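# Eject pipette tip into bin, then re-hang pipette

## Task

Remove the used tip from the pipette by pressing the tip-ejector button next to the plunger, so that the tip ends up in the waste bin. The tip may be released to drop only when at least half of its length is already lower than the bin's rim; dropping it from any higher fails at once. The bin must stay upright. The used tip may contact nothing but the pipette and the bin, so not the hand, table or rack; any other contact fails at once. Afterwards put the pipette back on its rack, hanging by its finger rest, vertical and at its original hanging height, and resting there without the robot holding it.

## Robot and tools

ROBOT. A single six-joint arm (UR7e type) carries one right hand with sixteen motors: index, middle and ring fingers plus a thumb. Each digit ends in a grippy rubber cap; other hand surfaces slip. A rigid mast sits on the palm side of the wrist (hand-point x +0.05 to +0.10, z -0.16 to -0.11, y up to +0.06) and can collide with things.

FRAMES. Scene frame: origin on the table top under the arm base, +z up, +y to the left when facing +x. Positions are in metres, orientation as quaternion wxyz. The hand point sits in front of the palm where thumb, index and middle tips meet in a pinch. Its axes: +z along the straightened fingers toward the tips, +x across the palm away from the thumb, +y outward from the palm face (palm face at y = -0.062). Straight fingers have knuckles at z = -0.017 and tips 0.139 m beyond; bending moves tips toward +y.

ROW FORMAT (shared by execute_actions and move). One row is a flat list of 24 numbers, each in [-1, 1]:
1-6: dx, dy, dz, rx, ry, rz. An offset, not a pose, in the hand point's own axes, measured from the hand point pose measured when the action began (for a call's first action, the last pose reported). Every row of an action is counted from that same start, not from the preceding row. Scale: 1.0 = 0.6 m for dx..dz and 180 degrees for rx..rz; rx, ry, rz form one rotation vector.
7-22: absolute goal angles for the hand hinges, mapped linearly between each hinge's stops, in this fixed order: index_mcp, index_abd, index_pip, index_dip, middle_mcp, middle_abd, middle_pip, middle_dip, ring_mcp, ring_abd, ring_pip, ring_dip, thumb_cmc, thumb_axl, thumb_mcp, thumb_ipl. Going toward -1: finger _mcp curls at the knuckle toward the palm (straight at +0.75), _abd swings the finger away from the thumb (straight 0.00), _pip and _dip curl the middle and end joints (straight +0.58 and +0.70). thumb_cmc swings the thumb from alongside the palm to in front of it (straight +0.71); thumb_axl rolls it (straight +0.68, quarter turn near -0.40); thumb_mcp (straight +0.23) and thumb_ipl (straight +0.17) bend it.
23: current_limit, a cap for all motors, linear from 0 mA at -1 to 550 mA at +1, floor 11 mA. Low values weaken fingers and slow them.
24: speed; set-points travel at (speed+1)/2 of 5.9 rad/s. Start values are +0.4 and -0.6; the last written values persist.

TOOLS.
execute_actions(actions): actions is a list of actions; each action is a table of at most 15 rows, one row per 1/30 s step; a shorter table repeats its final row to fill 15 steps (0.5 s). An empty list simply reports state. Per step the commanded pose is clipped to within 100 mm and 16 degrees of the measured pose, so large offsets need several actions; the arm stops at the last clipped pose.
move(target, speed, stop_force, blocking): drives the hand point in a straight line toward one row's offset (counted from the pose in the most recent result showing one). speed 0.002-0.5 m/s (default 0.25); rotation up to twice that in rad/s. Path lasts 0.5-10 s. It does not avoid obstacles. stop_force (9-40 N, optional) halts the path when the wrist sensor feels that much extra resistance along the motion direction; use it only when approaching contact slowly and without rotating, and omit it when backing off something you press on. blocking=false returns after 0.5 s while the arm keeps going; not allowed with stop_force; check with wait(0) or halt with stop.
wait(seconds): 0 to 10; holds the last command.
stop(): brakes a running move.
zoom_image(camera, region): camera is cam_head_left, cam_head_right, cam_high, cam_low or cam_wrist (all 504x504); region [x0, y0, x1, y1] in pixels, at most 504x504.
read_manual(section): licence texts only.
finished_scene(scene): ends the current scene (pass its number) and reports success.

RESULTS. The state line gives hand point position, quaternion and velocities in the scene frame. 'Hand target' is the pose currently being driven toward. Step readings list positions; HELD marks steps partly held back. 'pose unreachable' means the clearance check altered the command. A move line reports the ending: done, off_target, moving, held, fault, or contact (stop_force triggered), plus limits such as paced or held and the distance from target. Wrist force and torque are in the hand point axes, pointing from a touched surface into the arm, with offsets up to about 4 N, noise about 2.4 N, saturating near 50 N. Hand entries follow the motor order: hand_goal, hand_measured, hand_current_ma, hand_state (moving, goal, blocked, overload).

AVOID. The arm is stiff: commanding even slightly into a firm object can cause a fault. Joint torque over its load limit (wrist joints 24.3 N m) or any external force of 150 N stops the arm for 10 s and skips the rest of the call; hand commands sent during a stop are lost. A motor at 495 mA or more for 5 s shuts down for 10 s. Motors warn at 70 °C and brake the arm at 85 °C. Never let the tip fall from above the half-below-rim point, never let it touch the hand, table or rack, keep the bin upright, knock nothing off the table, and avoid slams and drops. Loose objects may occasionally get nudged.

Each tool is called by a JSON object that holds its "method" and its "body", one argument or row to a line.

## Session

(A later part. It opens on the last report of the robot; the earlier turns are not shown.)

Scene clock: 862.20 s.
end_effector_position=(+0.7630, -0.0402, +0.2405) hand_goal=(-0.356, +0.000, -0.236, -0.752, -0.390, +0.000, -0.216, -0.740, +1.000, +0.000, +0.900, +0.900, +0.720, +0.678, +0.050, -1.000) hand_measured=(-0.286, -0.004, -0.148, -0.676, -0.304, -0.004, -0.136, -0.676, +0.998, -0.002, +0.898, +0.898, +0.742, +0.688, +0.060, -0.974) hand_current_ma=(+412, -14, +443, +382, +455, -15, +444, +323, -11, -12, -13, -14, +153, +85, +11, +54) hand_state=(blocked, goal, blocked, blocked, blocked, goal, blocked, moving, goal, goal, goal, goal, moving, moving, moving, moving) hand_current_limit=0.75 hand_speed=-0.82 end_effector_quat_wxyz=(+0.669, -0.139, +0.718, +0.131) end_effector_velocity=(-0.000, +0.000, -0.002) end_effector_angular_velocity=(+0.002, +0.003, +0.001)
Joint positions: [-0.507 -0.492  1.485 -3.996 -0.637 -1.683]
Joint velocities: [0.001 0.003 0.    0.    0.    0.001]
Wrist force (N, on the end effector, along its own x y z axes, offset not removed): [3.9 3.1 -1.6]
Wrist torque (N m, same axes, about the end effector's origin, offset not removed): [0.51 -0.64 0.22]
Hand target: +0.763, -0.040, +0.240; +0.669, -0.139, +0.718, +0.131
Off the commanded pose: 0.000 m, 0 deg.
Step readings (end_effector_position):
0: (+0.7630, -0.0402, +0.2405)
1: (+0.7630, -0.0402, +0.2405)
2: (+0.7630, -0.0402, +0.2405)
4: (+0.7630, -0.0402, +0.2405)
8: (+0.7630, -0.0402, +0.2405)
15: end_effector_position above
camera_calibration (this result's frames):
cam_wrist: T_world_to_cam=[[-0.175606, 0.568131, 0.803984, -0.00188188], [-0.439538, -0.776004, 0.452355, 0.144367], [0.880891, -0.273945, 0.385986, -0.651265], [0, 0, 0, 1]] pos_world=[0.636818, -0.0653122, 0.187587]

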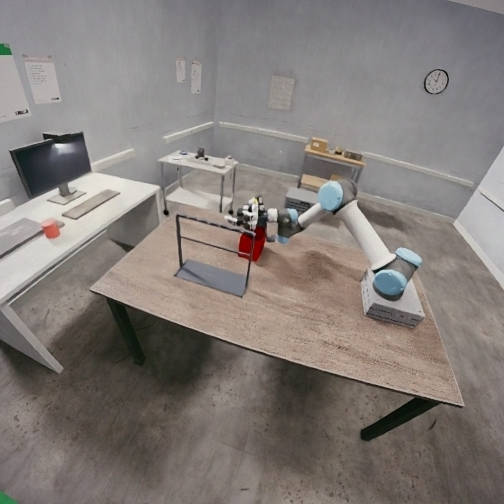

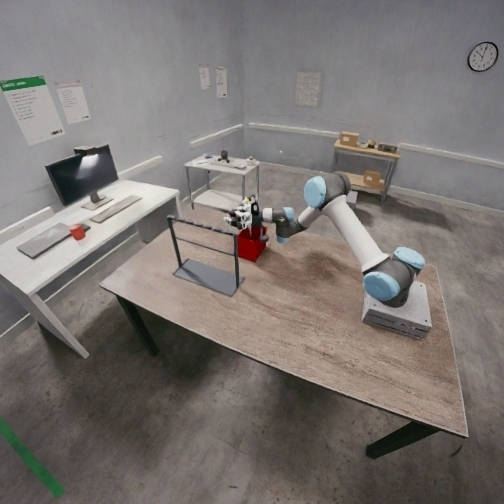

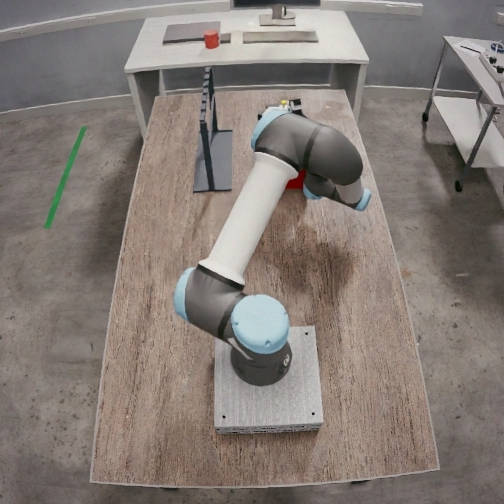

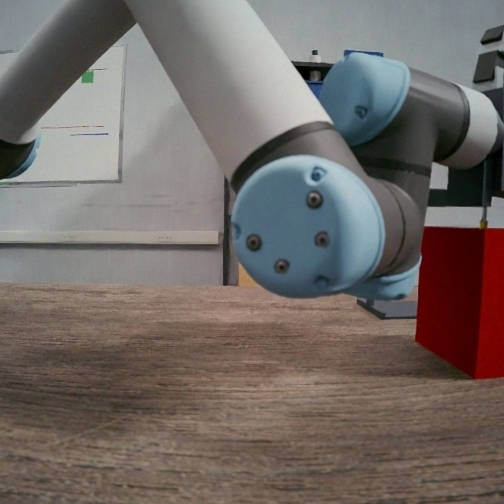

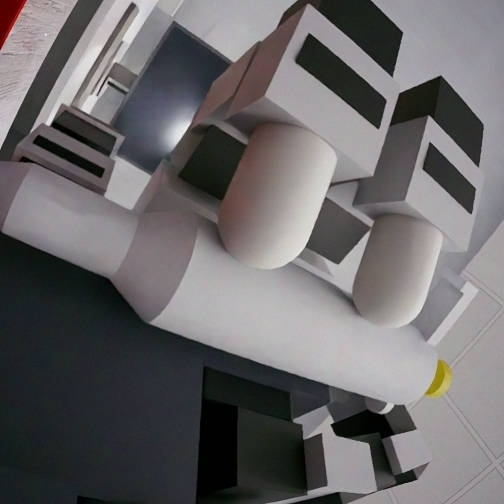

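{"method": "execute_actions", "body": {
  "actions": [
    [[0,0,0,0,0,0,-0.357,0.0,-0.236,-0.752,-0.39,0.0,-0.216,-0.755,1.0,0.0,0.9,0.9,0.75,0.678,0.13,-0.80,0.75,-0.75]]
  ]
}}

{"method": "zoom_image", "body": {
  "camera": "cam_wrist",
  "region": [300, 320, 504, 504]
}}

{"method": "zoom_image", "body": {
  "camera": "cam_high",
  "region": [255, 80, 315, 125]
}}

{"method": "zoom_image", "body": {
  "camera": "cam_head_right",
  "region": [225, 185, 275, 235]
}}

Scene clock: 872.50 s.
end_effector_position=(+0.7630, -0.0402, +0.2405) hand_goal=(-0.356, +0.000, -0.236, -0.752, -0.390, +0.000, -0.216, -0.754, +1.000, +0.000, +0.900, +0.900, +0.750, +0.678, +0.130, -0.800) hand_measured=(-0.286, -0.004, -0.148, -0.676, -0.304, -0.004, -0.136, -0.678, +0.998, -0.002, +0.898, +0.898, +0.752, +0.680, +0.124, -0.814) hand_current_ma=(+412, -14, +443, +382, +455, -15, +444, +386, -11, -12, -13, -14, +13, +17, -47, -29) hand_state=(blocked, goal, blocked, blocked, blocked, goal, blocked, blocked, goal, goal, goal, goal, goal, goal, goal, moving) hand_current_limit=0.75 hand_speed=-0.75 end_effector_quat_wxyz=(+0.669, -0.139, +0.718, +0.131) end_effector_velocity=(+0.000, +0.001, +0.000) end_effector_angular_velocity=(-0.002, -0.002, +0.001)
Joint positions: [-0.507 -0.492  1.485 -3.996 -0.637 -1.683]
Joint velocities: [ 0.001 -0.    -0.001 -0.001  0.    -0.001]
Wrist force (N, on the end effector, along its own x y z axes, offset not removed): [1.1 3.6 -3.1]
Wrist torque (N m, same axes, about the end effector's origin, offset not removed): [0.74 -0.25 -0.27]
Hand target: +0.763, -0.040, +0.241; +0.669, -0.139, +0.718, +0.131
Off the commanded pose: 0.000 m, 0 deg.
Step readings (end_effector_position):
0: (+0.7630, -0.0402, +0.2405)
1: (+0.7630, -0.0402, +0.2405)
2: (+0.7630, -0.0402, +0.2405)
4: (+0.7630, -0.0402, +0.2405)
8: (+0.7630, -0.0402, +0.2405)
15: end_effector_position above
camera_calibration (this result's frames):
cam_wrist: T_world_to_cam=[[-0.175517, 0.568083, 0.804037, -0.00194145], [-0.439482, -0.776032, 0.45236, 0.14439], [0.880936, -0.273963, 0.38587, -0.65127], [0, 0, 0, 1]] pos_world=[0.636844, -0.06527, 0.18755]

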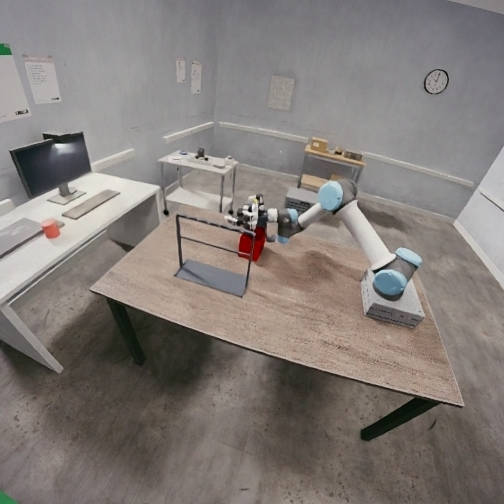

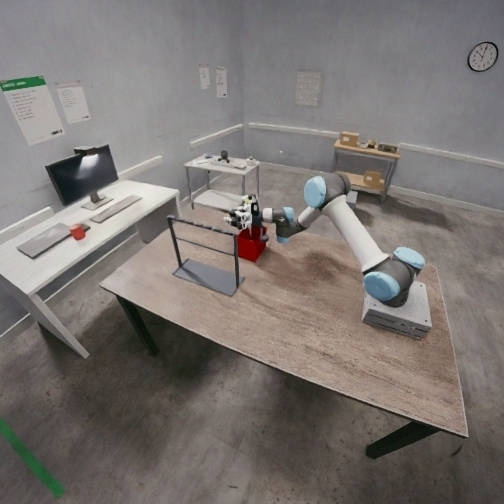

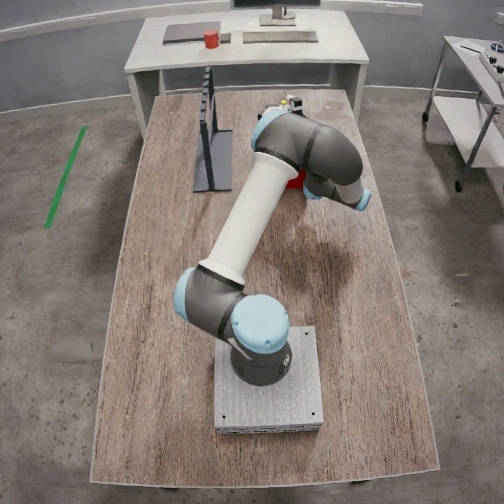

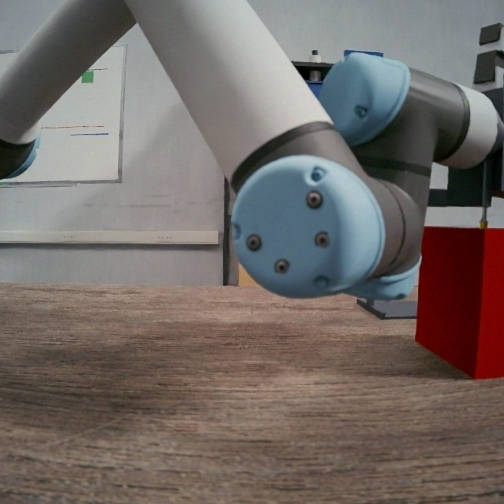

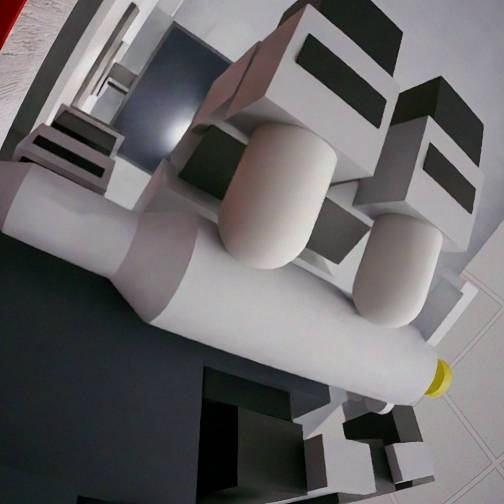

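Region (300, 320, 504, 504) of cam_wrist's 504x504 image, scaled by 2.471, with more detail than that image has; it fills the top 455 rows of this view, and the rest is white.

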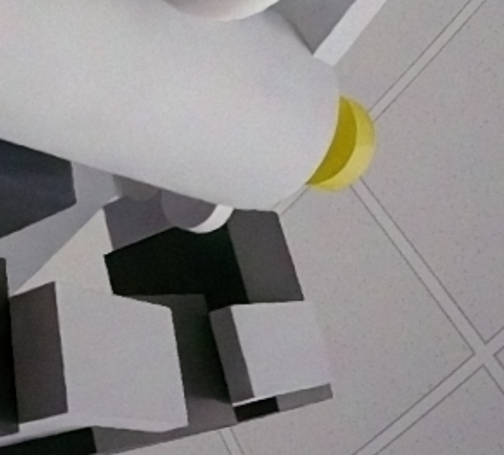

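Region (255, 80, 315, 125) of cam_high's 504x504 image, scaled by 8.400, with more detail than that image has; it fills the top 378 rows of this view, and the rest is white.

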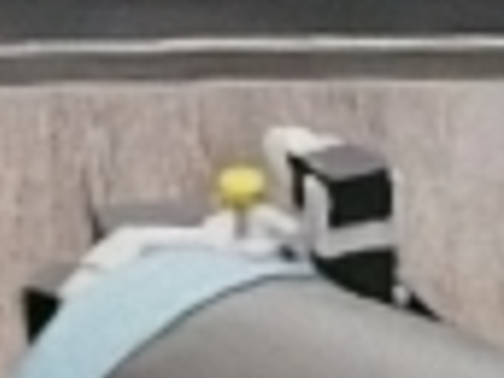

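Region (225, 185, 275, 235) of cam_head_right's 504x504 image, scaled by 10.080, with more detail than that image has.

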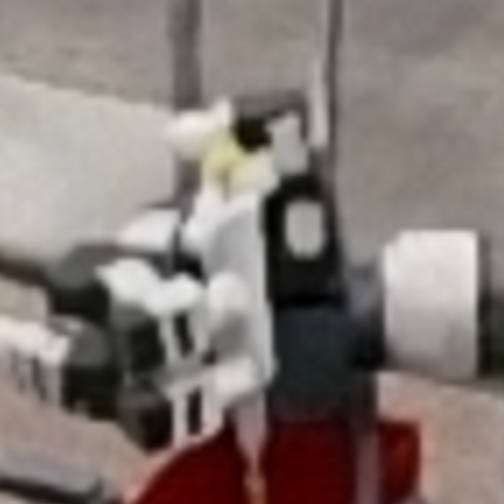

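{"method": "execute_actions", "body": {
  "actions": [
    [[0,0,0.01,0,0,0,-0.264,0.0,-0.25,-0.775,-0.43,0.0,-0.138,-0.672,1.0,0.0,0.9,0.9,0.75,0.678,0.13,-0.70,0.75,-0.93]],
    [[0,0,0.01,0,0,0,-0.264,0.0,-0.25,-0.775,-0.43,0.0,-0.138,-0.672,1.0,0.0,0.9,0.9,0.75,0.678,0.13,-0.70,0.75,-0.93]]
  ]
}}

Scene clock: 993.50 s.
end_effector_position=(+0.7739, -0.0358, +0.2396) hand_goal=(-0.264, +0.000, -0.250, -0.774, -0.430, +0.000, -0.138, -0.672, +1.000, +0.000, +0.900, +0.900, +0.750, +0.678, +0.130, -0.700) hand_measured=(-0.248, -0.004, -0.158, -0.702, -0.332, -0.004, -0.110, -0.662, +0.998, -0.002, +0.898, +0.898, +0.752, +0.680, +0.124, -0.706) hand_current_ma=(+95, -14, +465, +367, +481, -15, +154, +48, -9, -12, -12, -14, +13, +16, -44, -36) hand_state=(goal, goal, blocked, blocked, blocked, goal, blocked, goal, goal, goal, goal, goal, goal, goal, goal, goal) hand_current_limit=0.75 hand_speed=-0.93 end_effector_quat_wxyz=(+0.669, -0.139, +0.718, +0.131) end_effector_velocity=(+0.001, +0.000, +0.001) end_effector_angular_velocity=(-0.001, -0.002, +0.000)
Joint positions: [-0.491 -0.477  1.451 -3.979 -0.652 -1.679]
Joint velocities: [ 0.001  0.001 -0.004  0.001 -0.001 -0.   ]
Wrist force (N, on the end effector, along its own x y z axes, offset not removed): [2.2 3.9 0.6]
Wrist torque (N m, same axes, about the end effector's origin, offset not removed): [0.41 -0.47 0.24]
Hand target: +0.774, -0.036, +0.240; +0.669, -0.139, +0.718, +0.131
Off the commanded pose: 0.000 m, 0 deg.
Step readings (end_effector_position; steps 1 to 15: 1st action; 16 to 30: 2nd action):
0: (+0.7630, -0.0402, +0.2405)
1: (+0.7630, -0.0402, +0.2405)
2: (+0.7637, -0.0399, +0.2405)
4: (+0.7658, -0.0391, +0.2404)
8: (+0.7678, -0.0383, +0.2402)
15: (+0.7685, -0.0380, +0.2401)
16: (+0.7686, -0.0379, +0.2400)
17: (+0.7694, -0.0376, +0.2399)
19: (+0.7714, -0.0368, +0.2398)
23: (+0.7733, -0.0360, +0.2397)
30: end_effector_position above
camera_calibration (this result's frames):
cam_wrist: T_world_to_cam=[[-0.175512, 0.5681, 0.804026, -0.00187312], [-0.439501, -0.776016, 0.452369, 0.153021], [0.880928, -0.273974, 0.38588, -0.659371], [0, 0, 0, 1]] pos_world=[0.647782, -0.0608397, 0.186722]

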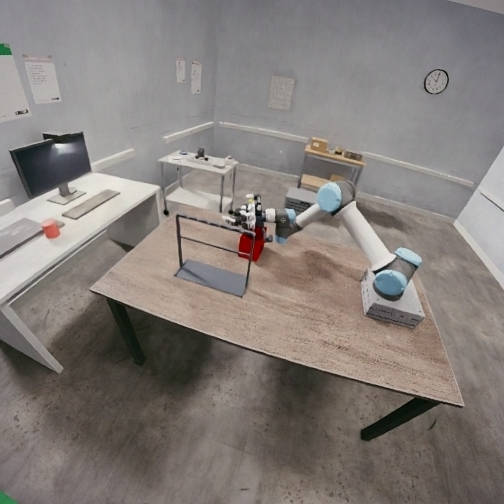

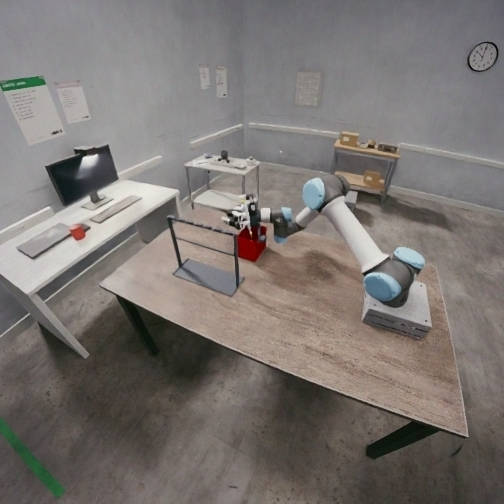

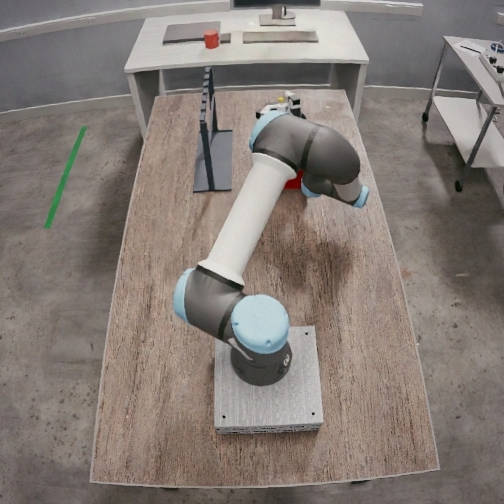

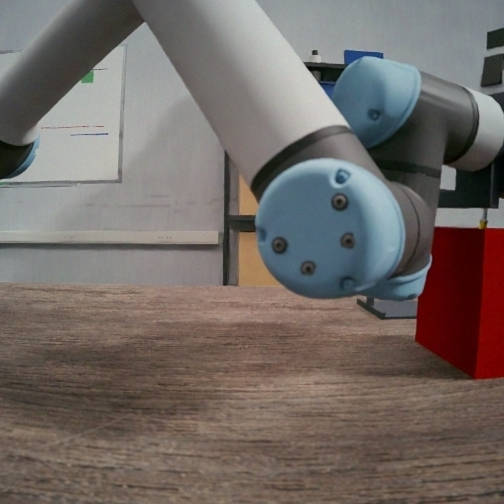

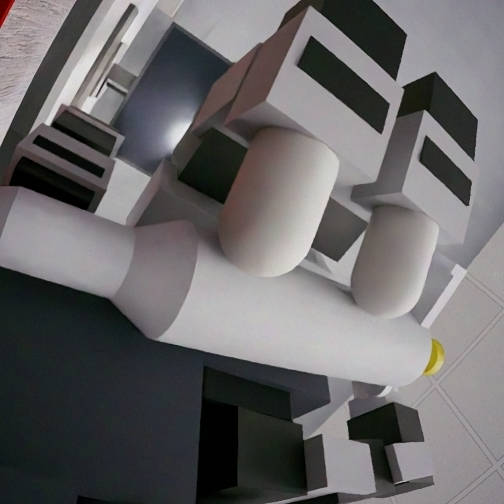

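{"method": "execute_actions", "body": {
  "actions": [
    [[0,0,0,0,0,0,-0.323,0.0,-0.246,-0.782,-0.417,0.0,-0.19,-0.742,1.0,0.0,0.9,0.9,0.707,0.678,-0.112,-0.429,0.75,-0.85]],
    [[0,0,0,0,0,0,-0.323,0.0,-0.246,-0.782,-0.417,0.0,-0.19,-0.742,1.0,0.0,0.9,0.9,0.707,0.678,-0.112,-0.429,0.75,-0.7]]
  ]
}}

{"method": "zoom_image", "body": {
  "camera": "cam_wrist",
  "region": [300, 320, 504, 504]
}}

{"method": "zoom_image", "body": {
  "camera": "cam_high",
  "region": [255, 80, 315, 125]
}}

Scene clock: 1015.00 s.
end_effector_position=(+0.7740, -0.0357, +0.2396) hand_goal=(-0.322, +0.000, -0.246, -0.782, -0.416, +0.000, -0.190, -0.742, +1.000, +0.000, +0.900, +0.900, +0.708, +0.678, -0.112, -0.428) hand_measured=(-0.250, -0.004, -0.158, -0.706, -0.332, -0.004, -0.110, -0.672, +0.998, -0.002, +0.898, +0.898, +0.712, +0.680, -0.114, -0.434) hand_current_ma=(+416, -14, +445, +385, +445, -15, +441, +355, -9, -12, -12, -14, +19, +15, -12, -36) hand_state=(blocked, goal, blocked, blocked, blocked, goal, blocked, blocked, goal, goal, goal, goal, goal, goal, goal, goal) hand_current_limit=0.75 hand_speed=-0.70 end_effector_quat_wxyz=(+0.669, -0.139, +0.718, +0.131) end_effector_velocity=(+0.000, +0.000, +0.001) end_effector_angular_velocity=(-0.001, -0.001, +0.001)
Joint positions: [-0.491 -0.477  1.451 -3.979 -0.652 -1.679]
Joint velocities: [ 0.    -0.001 -0.001  0.001  0.     0.   ]
Wrist force (N, on the end effector, along its own x y z axes, offset not removed): [1.0 0.4 -1.0]
Wrist torque (N m, same axes, about the end effector's origin, offset not removed): [0.08 -0.46 -0.24]
Hand target: +0.774, -0.036, +0.240; +0.669, -0.139, +0.718, +0.131
Off the commanded pose: 0.000 m, 0 deg.
Step readings (end_effector_position; steps 1 to 15: 1st action; 16 to 30: 2nd action):
0: (+0.7740, -0.0357, +0.2396)
1: (+0.7740, -0.0357, +0.2396)
2: (+0.7740, -0.0357, +0.2396)
4: (+0.7740, -0.0357, +0.2396)
8: (+0.7740, -0.0357, +0.2396)
15: (+0.7740, -0.0357, +0.2396)
16: (+0.7740, -0.0357, +0.2396)
17: (+0.7740, -0.0357, +0.2396)
19: (+0.7740, -0.0357, +0.2396)
23: (+0.7740, -0.0357, +0.2396)
30: end_effector_position above
camera_calibration (this result's frames):
cam_wrist: T_world_to_cam=[[-0.175347, 0.568005, 0.804129, -0.00198123], [-0.439423, -0.776065, 0.452362, 0.153035], [0.881, -0.274033, 0.385675, -0.659367], [0, 0, 0, 1]] pos_world=[0.647802, -0.0607975, 0.186667]

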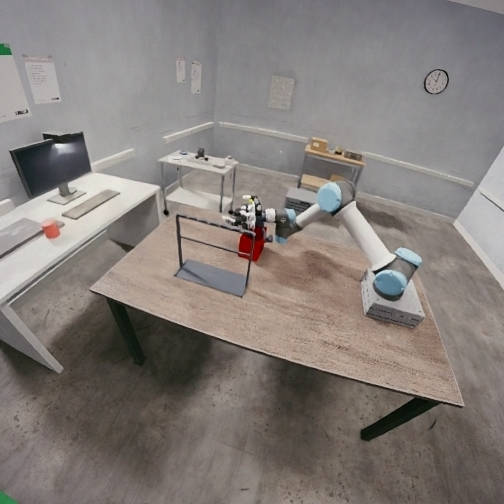

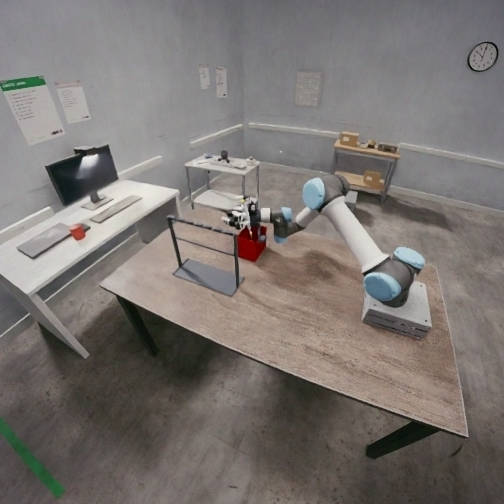

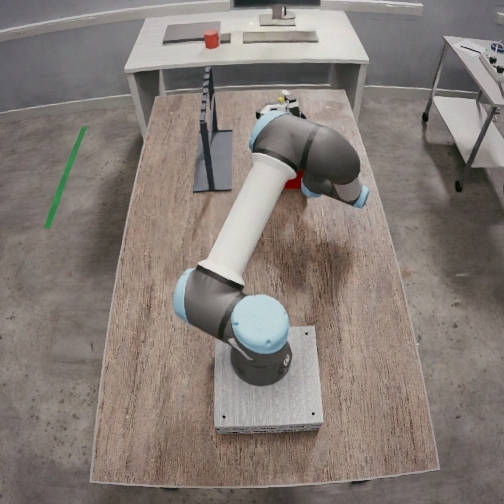

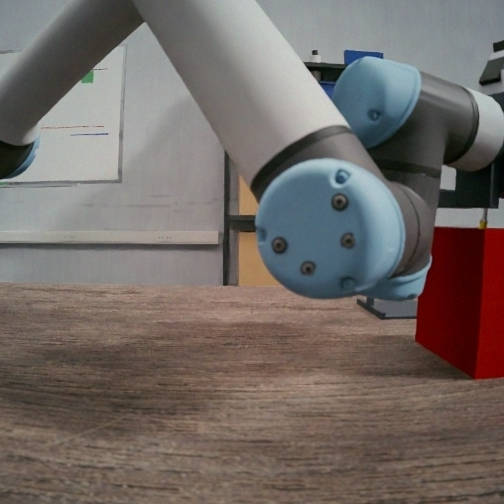

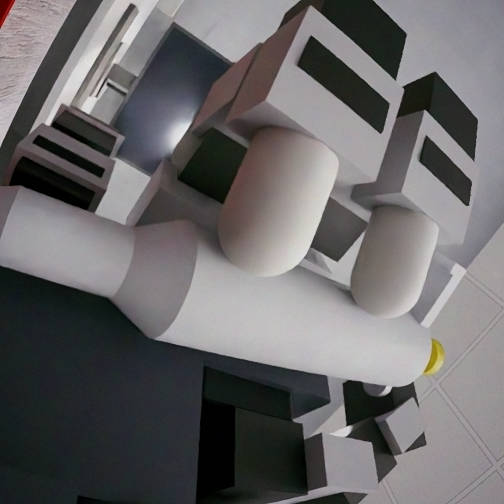

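Region (300, 320, 504, 504) of cam_wrist's 504x504 image, scaled by 2.471, with more detail than that image has; it fills the top 455 rows of this view, and the rest is white.

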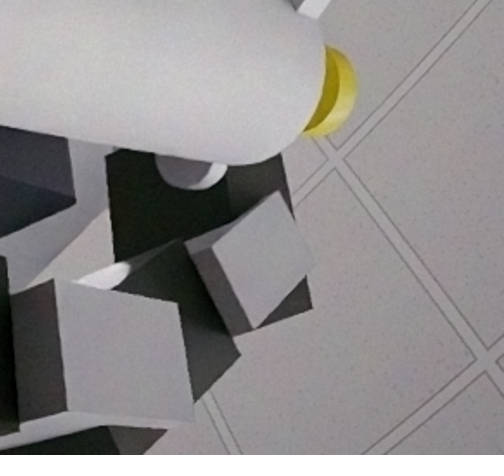

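Region (255, 80, 315, 125) of cam_high's 504x504 image, scaled by 8.400, with more detail than that image has; it fills the top 378 rows of this view, and the rest is white.

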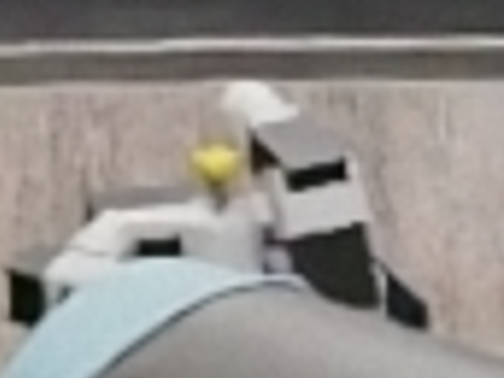

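{"method": "execute_actions", "body": {
  "actions": []
}}

Scene clock: 1059.20 s.
end_effector_position=(+0.7740, -0.0357, +0.2396) hand_goal=(-0.322, +0.000, -0.246, -0.782, -0.416, +0.000, -0.190, -0.742, +1.000, +0.000, +0.900, +0.900, +0.708, +0.678, -0.112, -0.428) hand_measured=(-0.250, -0.004, -0.158, -0.706, -0.332, -0.004, -0.110, -0.672, +0.998, -0.002, +0.898, +0.898, +0.712, +0.680, -0.114, -0.434) hand_current_ma=(+416, -14, +445, +385, +445, -15, +441, +355, -9, -12, -12, -14, +19, +15, -13, -36) hand_state=(blocked, goal, blocked, blocked, blocked, goal, blocked, blocked, goal, goal, goal, goal, goal, goal, goal, goal) hand_current_limit=0.75 hand_speed=-0.70 end_effector_quat_wxyz=(+0.669, -0.139, +0.718, +0.131) end_effector_velocity=(-0.000, -0.000, -0.000) end_effector_angular_velocity=(+0.000, +0.000, -0.000)
Joint positions: [-0.491 -0.477  1.451 -3.979 -0.652 -1.679]
Joint velocities: [-0.001  0.    -0.     0.     0.001  0.   ]
Wrist force (N, on the end effector, along its own x y z axes, offset not removed): [1.7 1.6 1.3]
Wrist torque (N m, same axes, about the end effector's origin, offset not removed): [0.17 -0.55 -0.05]
Hand target: +0.774, -0.036, +0.240; +0.669, -0.139, +0.718, +0.131
Off the commanded pose: 0.000 m, 0 deg.
camera_calibration (this result's frames):
cam_wrist: T_world_to_cam=[[-0.175357, 0.568002, 0.804129, -0.0019813], [-0.43941, -0.776072, 0.452362, 0.153035], [0.881005, -0.274017, 0.385675, -0.659367], [0, 0, 0, 1]] pos_world=[0.647803, -0.0607862, 0.186667]

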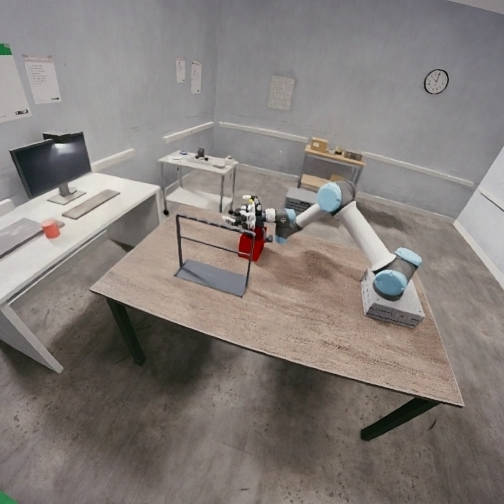

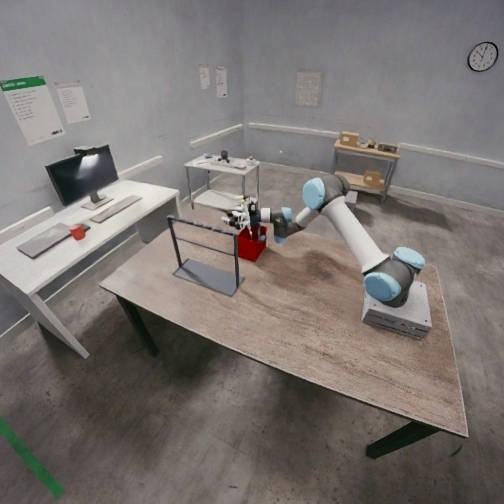

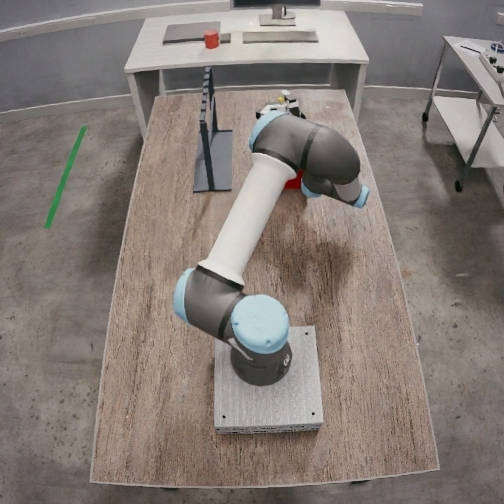

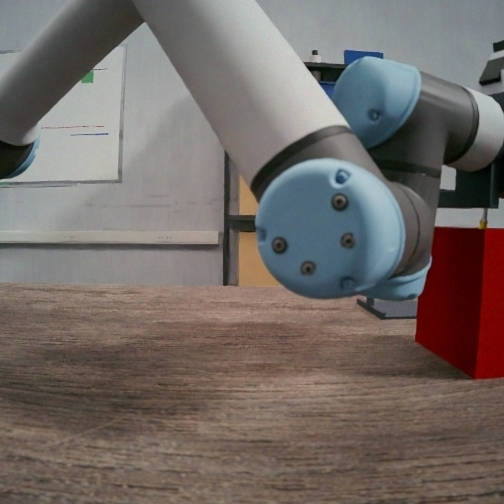

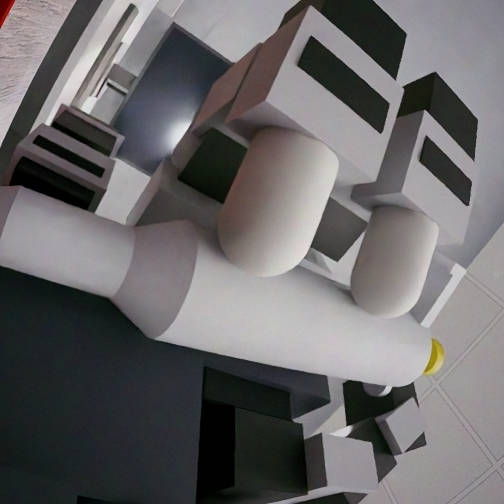

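{"method": "execute_actions", "body": {
  "actions": [
    [[0,0,0,0,0,0,-0.323,0,-0.246,-0.782,-0.417,0,-0.19,-0.742,1.0,0,0.9,0.9,0.707,0.678,-0.112,-0.55,0.75,-0.85]]
  ]
}}

{"method": "zoom_image", "body": {
  "camera": "cam_wrist",
  "region": [300, 320, 480, 500]
}}

Scene clock: 1064.57 s.
end_effector_position=(+0.7740, -0.0357, +0.2396) hand_goal=(-0.322, +0.000, -0.246, -0.782, -0.416, +0.000, -0.190, -0.742, +1.000, +0.000, +0.900, +0.900, +0.708, +0.678, -0.112, -0.550) hand_measured=(-0.250, -0.004, -0.158, -0.706, -0.332, -0.004, -0.110, -0.672, +0.998, -0.002, +0.898, +0.898, +0.712, +0.680, -0.114, -0.544) hand_current_ma=(+416, -14, +445, +385, +445, -15, +441, +355, -9, -12, -12, -14, +19, +15, -13, +4) hand_state=(blocked, goal, blocked, blocked, blocked, goal, blocked, blocked, goal, goal, goal, goal, goal, goal, goal, moving) hand_current_limit=0.75 hand_speed=-0.85 end_effector_quat_wxyz=(+0.669, -0.139, +0.718, +0.131) end_effector_velocity=(-0.000, -0.001, -0.001) end_effector_angular_velocity=(-0.001, +0.000, -0.002)
Joint positions: [-0.491 -0.477  1.451 -3.979 -0.652 -1.679]
Joint velocities: [-0.002  0.002 -0.    -0.001 -0.    -0.001]
Wrist force (N, on the end effector, along its own x y z axes, offset not removed): [1.4 1.9 0.9]
Wrist torque (N m, same axes, about the end effector's origin, offset not removed): [0.26 -0.46 -0.15]
Hand target: +0.774, -0.036, +0.240; +0.669, -0.139, +0.718, +0.131
Off the commanded pose: 0.000 m, 0 deg.
Step readings (end_effector_position):
0: (+0.7740, -0.0357, +0.2396)
1: (+0.7740, -0.0357, +0.2396)
2: (+0.7740, -0.0357, +0.2396)
4: (+0.7740, -0.0357, +0.2396)
8: (+0.7740, -0.0357, +0.2396)
15: end_effector_position above
camera_calibration (this result's frames):
cam_wrist: T_world_to_cam=[[-0.175364, 0.568007, 0.804124, -0.00197615], [-0.439414, -0.77607, 0.452362, 0.153037], [0.881001, -0.274015, 0.385685, -0.659369], [0, 0, 0, 1]] pos_world=[0.647805, -0.0607876, 0.186669]

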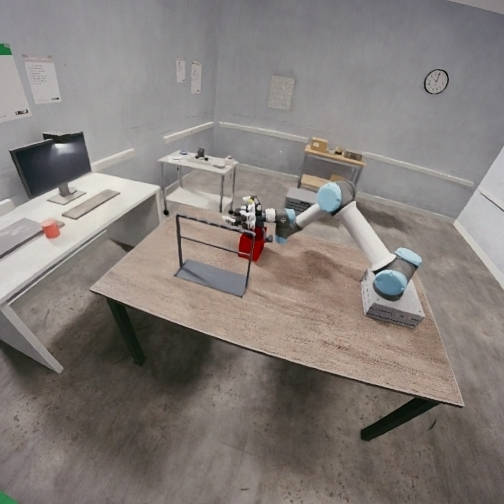

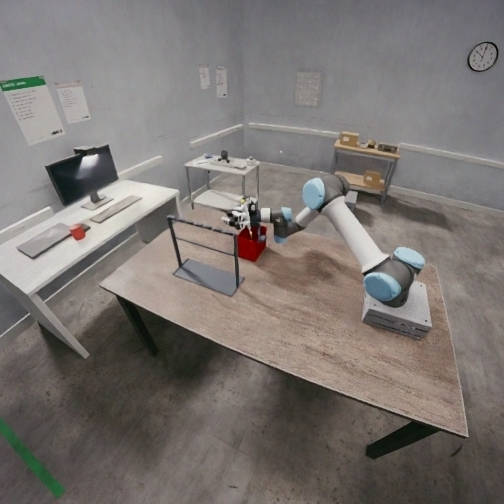

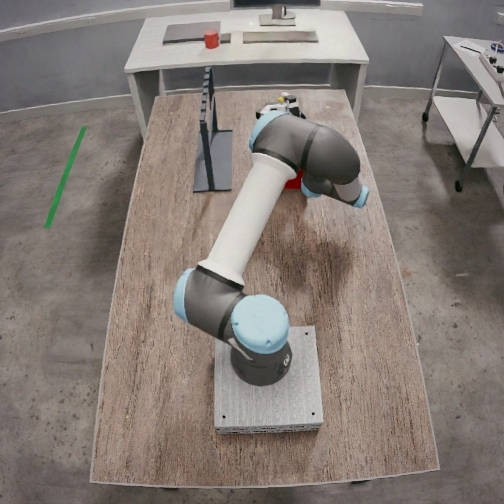

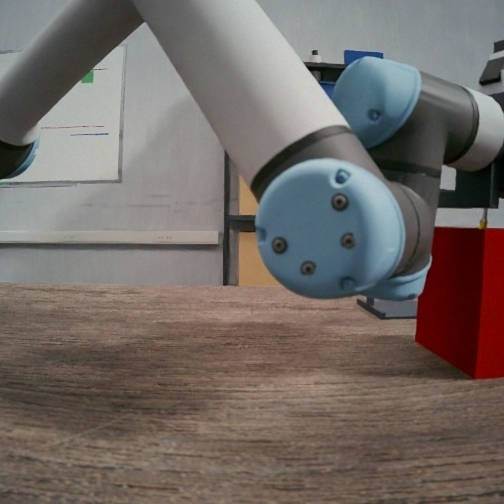

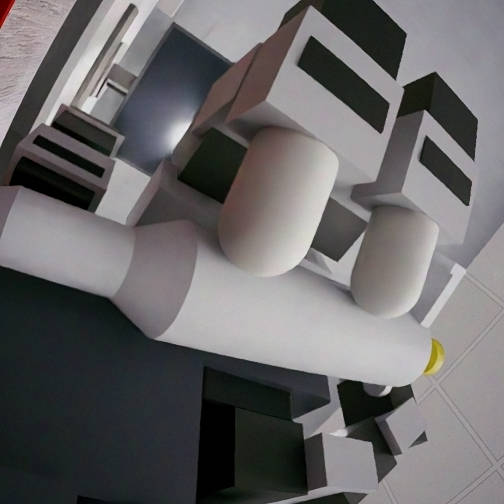

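Region (300, 320, 480, 500) of cam_wrist's 504x504 image, scaled by 2.800, with more detail than that image has.

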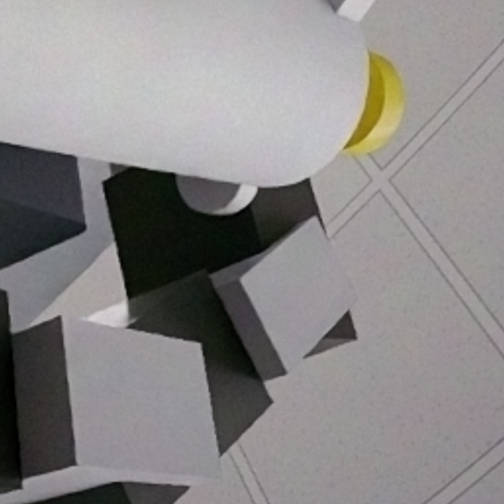

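{"method": "execute_actions", "body": {
  "actions": [
    [[0,0,0,0,0,0,-0.323,0,-0.246,-0.782,-0.417,0,-0.19,-0.742,1.0,0,0.9,0.9,0.707,0.678,-0.112,-0.66,0.75,-0.85]]
  ]
}}

{"method": "zoom_image", "body": {
  "camera": "cam_wrist",
  "region": [300, 320, 480, 500]
}}

{"method": "zoom_image", "body": {
  "camera": "cam_head_left",
  "region": [215, 185, 285, 255]
}}

Scene clock: 1072.07 s.
end_effector_position=(+0.7740, -0.0357, +0.2396) hand_goal=(-0.322, +0.000, -0.246, -0.782, -0.416, +0.000, -0.190, -0.742, +1.000, +0.000, +0.900, +0.900, +0.708, +0.678, -0.112, -0.660) hand_measured=(-0.250, -0.004, -0.158, -0.706, -0.332, -0.004, -0.110, -0.672, +0.998, -0.002, +0.898, +0.898, +0.712, +0.680, -0.114, -0.658) hand_current_ma=(+416, -14, +445, +385, +444, -15, +441, +355, -9, -12, -12, -14, +19, +15, -13, +1) hand_state=(blocked, goal, blocked, blocked, blocked, goal, blocked, blocked, goal, goal, goal, goal, goal, goal, goal, moving) hand_current_limit=0.75 hand_speed=-0.85 end_effector_quat_wxyz=(+0.669, -0.139, +0.718, +0.131) end_effector_velocity=(+0.001, -0.000, +0.000) end_effector_angular_velocity=(-0.001, -0.001, -0.001)
Joint positions: [-0.491 -0.477  1.451 -3.979 -0.652 -1.679]
Joint velocities: [ 0.     0.001 -0.002  0.    -0.001 -0.   ]
Wrist force (N, on the end effector, along its own x y z axes, offset not removed): [0.2 3.4 0.6]
Wrist torque (N m, same axes, about the end effector's origin, offset not removed): [0.48 -0.20 -0.20]
Hand target: +0.774, -0.036, +0.240; +0.669, -0.139, +0.718, +0.131
Off the commanded pose: 0.000 m, 0 deg.
Step readings (end_effector_position):
0: (+0.7740, -0.0357, +0.2396)
1: (+0.7740, -0.0357, +0.2396)
2: (+0.7740, -0.0357, +0.2396)
4: (+0.7740, -0.0357, +0.2396)
8: (+0.7740, -0.0357, +0.2396)
15: end_effector_position above
camera_calibration (this result's frames):
cam_wrist: T_world_to_cam=[[-0.175364, 0.568007, 0.804124, -0.00197615], [-0.439414, -0.77607, 0.452362, 0.153037], [0.881001, -0.274015, 0.385684, -0.659369], [0, 0, 0, 1]] pos_world=[0.647805, -0.0607876, 0.186669]

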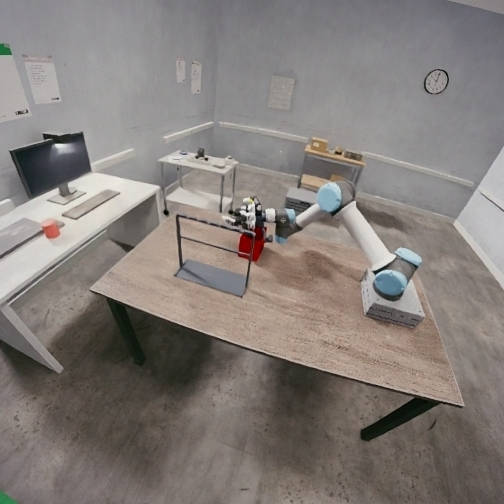

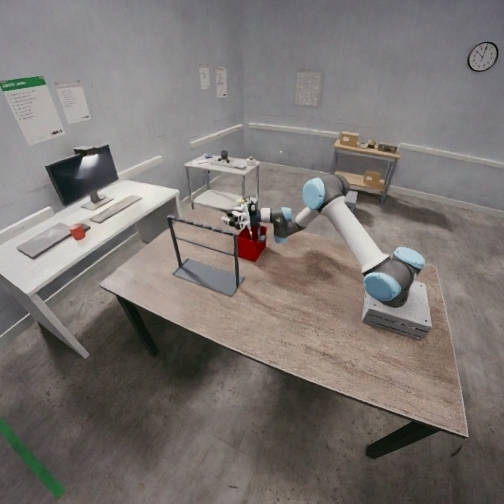

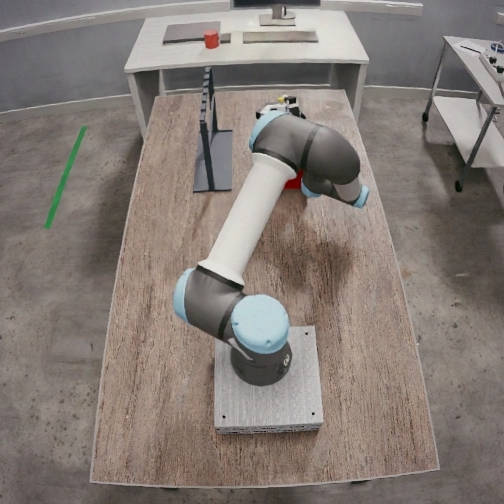

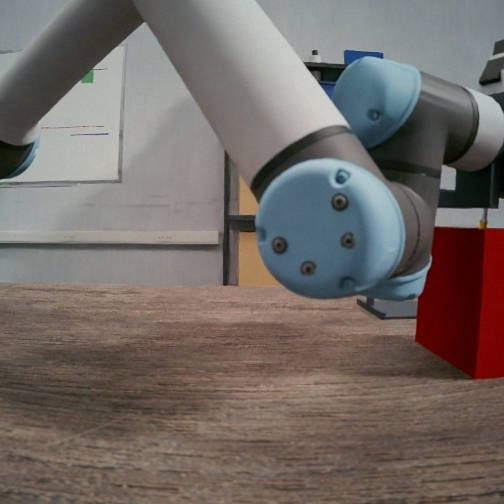

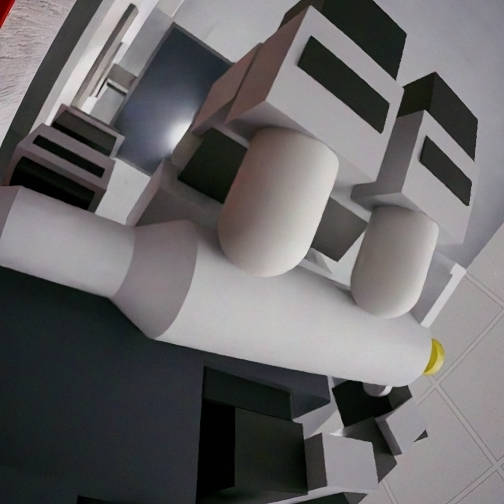

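Region (300, 320, 480, 500) of cam_wrist's 504x504 image, scaled by 2.800, with more detail than that image has.

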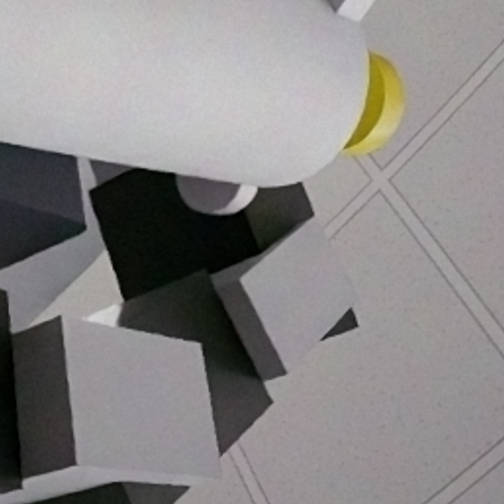

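Region (215, 185, 285, 255) of cam_head_left's 504x504 image, scaled by 7.200, with more detail than that image has.

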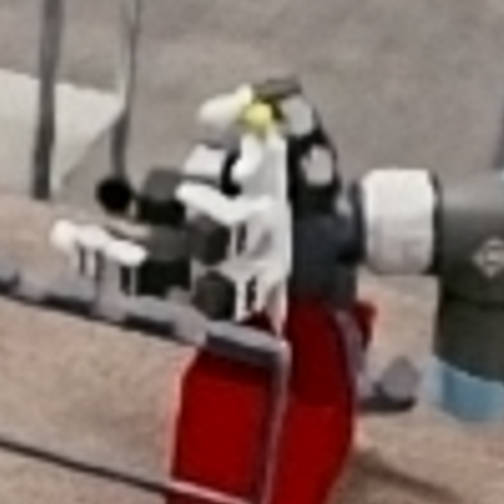

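{"method": "execute_actions", "body": {
  "actions": [
    [[0,0,0,0,0,0,-0.323,0,-0.246,-0.782,-0.417,0,-0.19,-0.742,1.0,0,0.9,0.9,0.707,0.678,-0.112,-0.76,0.75,-0.85]]
  ]
}}

{"method": "zoom_image", "body": {
  "camera": "cam_wrist",
  "region": [300, 320, 480, 500]
}}

Scene clock: 1081.60 s.
end_effector_position=(+0.7740, -0.0357, +0.2396) hand_goal=(-0.322, +0.000, -0.246, -0.782, -0.416, +0.000, -0.190, -0.742, +1.000, +0.000, +0.900, +0.900, +0.708, +0.678, -0.112, -0.760) hand_measured=(-0.254, -0.004, -0.158, -0.706, -0.332, -0.004, -0.110, -0.678, +0.998, -0.002, +0.898, +0.898, +0.712, +0.680, -0.102, -0.724) hand_current_ma=(+394, -14, +445, +385, +445, -15, +441, +327, -9, -12, -12, -14, +20, +15, +75, +239) hand_state=(blocked, goal, blocked, blocked, blocked, goal, blocked, blocked, goal, goal, goal, goal, goal, goal, goal, blocked) hand_current_limit=0.75 hand_speed=-0.85 end_effector_quat_wxyz=(+0.669, -0.139, +0.718, +0.131) end_effector_velocity=(-0.000, +0.001, +0.001) end_effector_angular_velocity=(+0.000, -0.001, +0.001)
Joint positions: [-0.491 -0.477  1.451 -3.979 -0.652 -1.679]
Joint velocities: [ 0.002 -0.002  0.001 -0.001 -0.     0.001]
Wrist force (N, on the end effector, along its own x y z axes, offset not removed): [2.3 2.9 0.7]
Wrist torque (N m, same axes, about the end effector's origin, offset not removed): [0.43 -0.60 -0.04]
Hand target: +0.774, -0.036, +0.240; +0.669, -0.139, +0.718, +0.131
Off the commanded pose: 0.000 m, 0 deg.
Step readings (end_effector_position):
0: (+0.7740, -0.0357, +0.2396)
1: (+0.7740, -0.0357, +0.2396)
2: (+0.7740, -0.0357, +0.2396)
4: (+0.7740, -0.0357, +0.2396)
8: (+0.7740, -0.0357, +0.2396)
15: end_effector_position above
camera_calibration (this result's frames):
cam_wrist: T_world_to_cam=[[-0.175364, 0.568007, 0.804124, -0.00197617], [-0.439414, -0.77607, 0.452362, 0.153037], [0.881001, -0.274015, 0.385684, -0.659369], [0, 0, 0, 1]] pos_world=[0.647805, -0.0607875, 0.186669]

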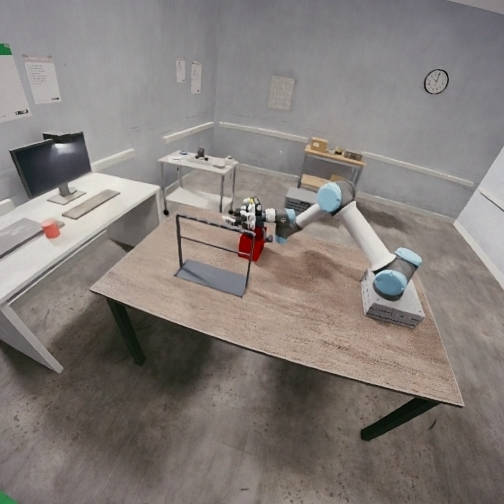

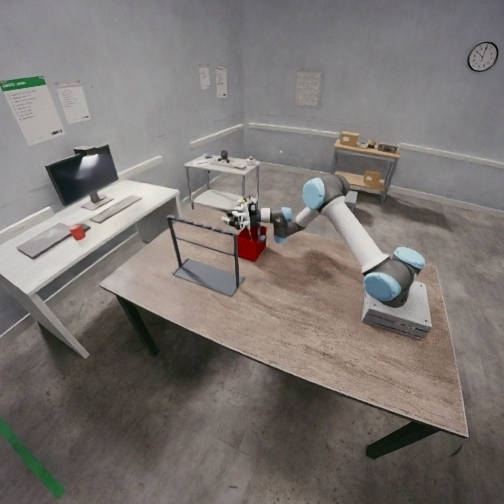

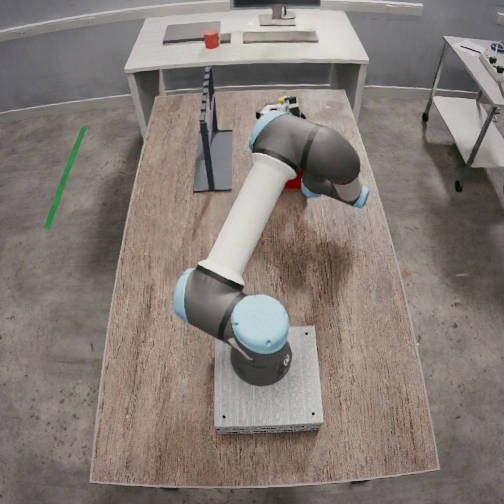

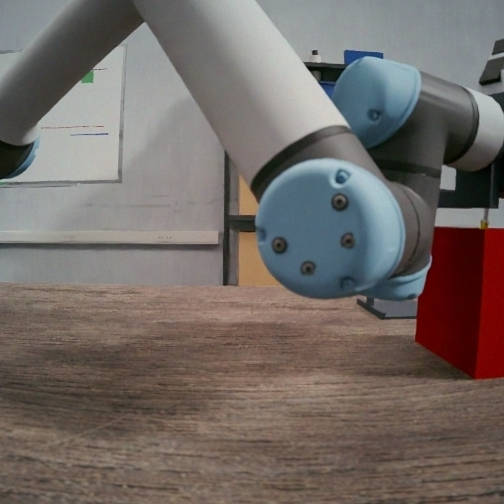

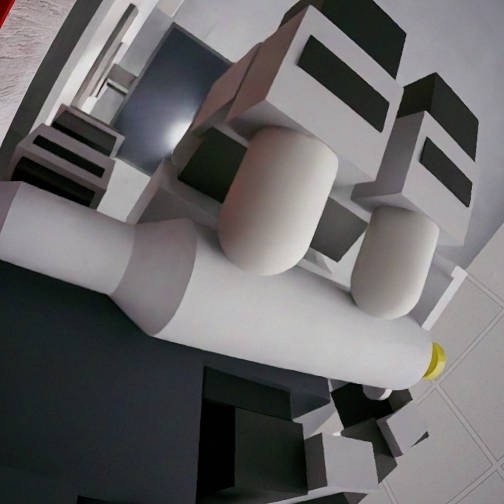

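Region (300, 320, 480, 500) of cam_wrist's 504x504 image, scaled by 2.800, with more detail than that image has.

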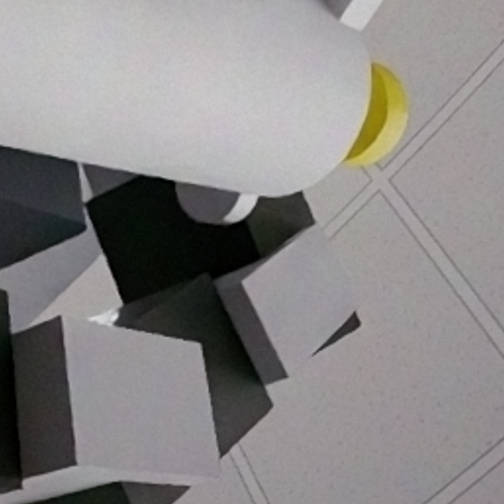

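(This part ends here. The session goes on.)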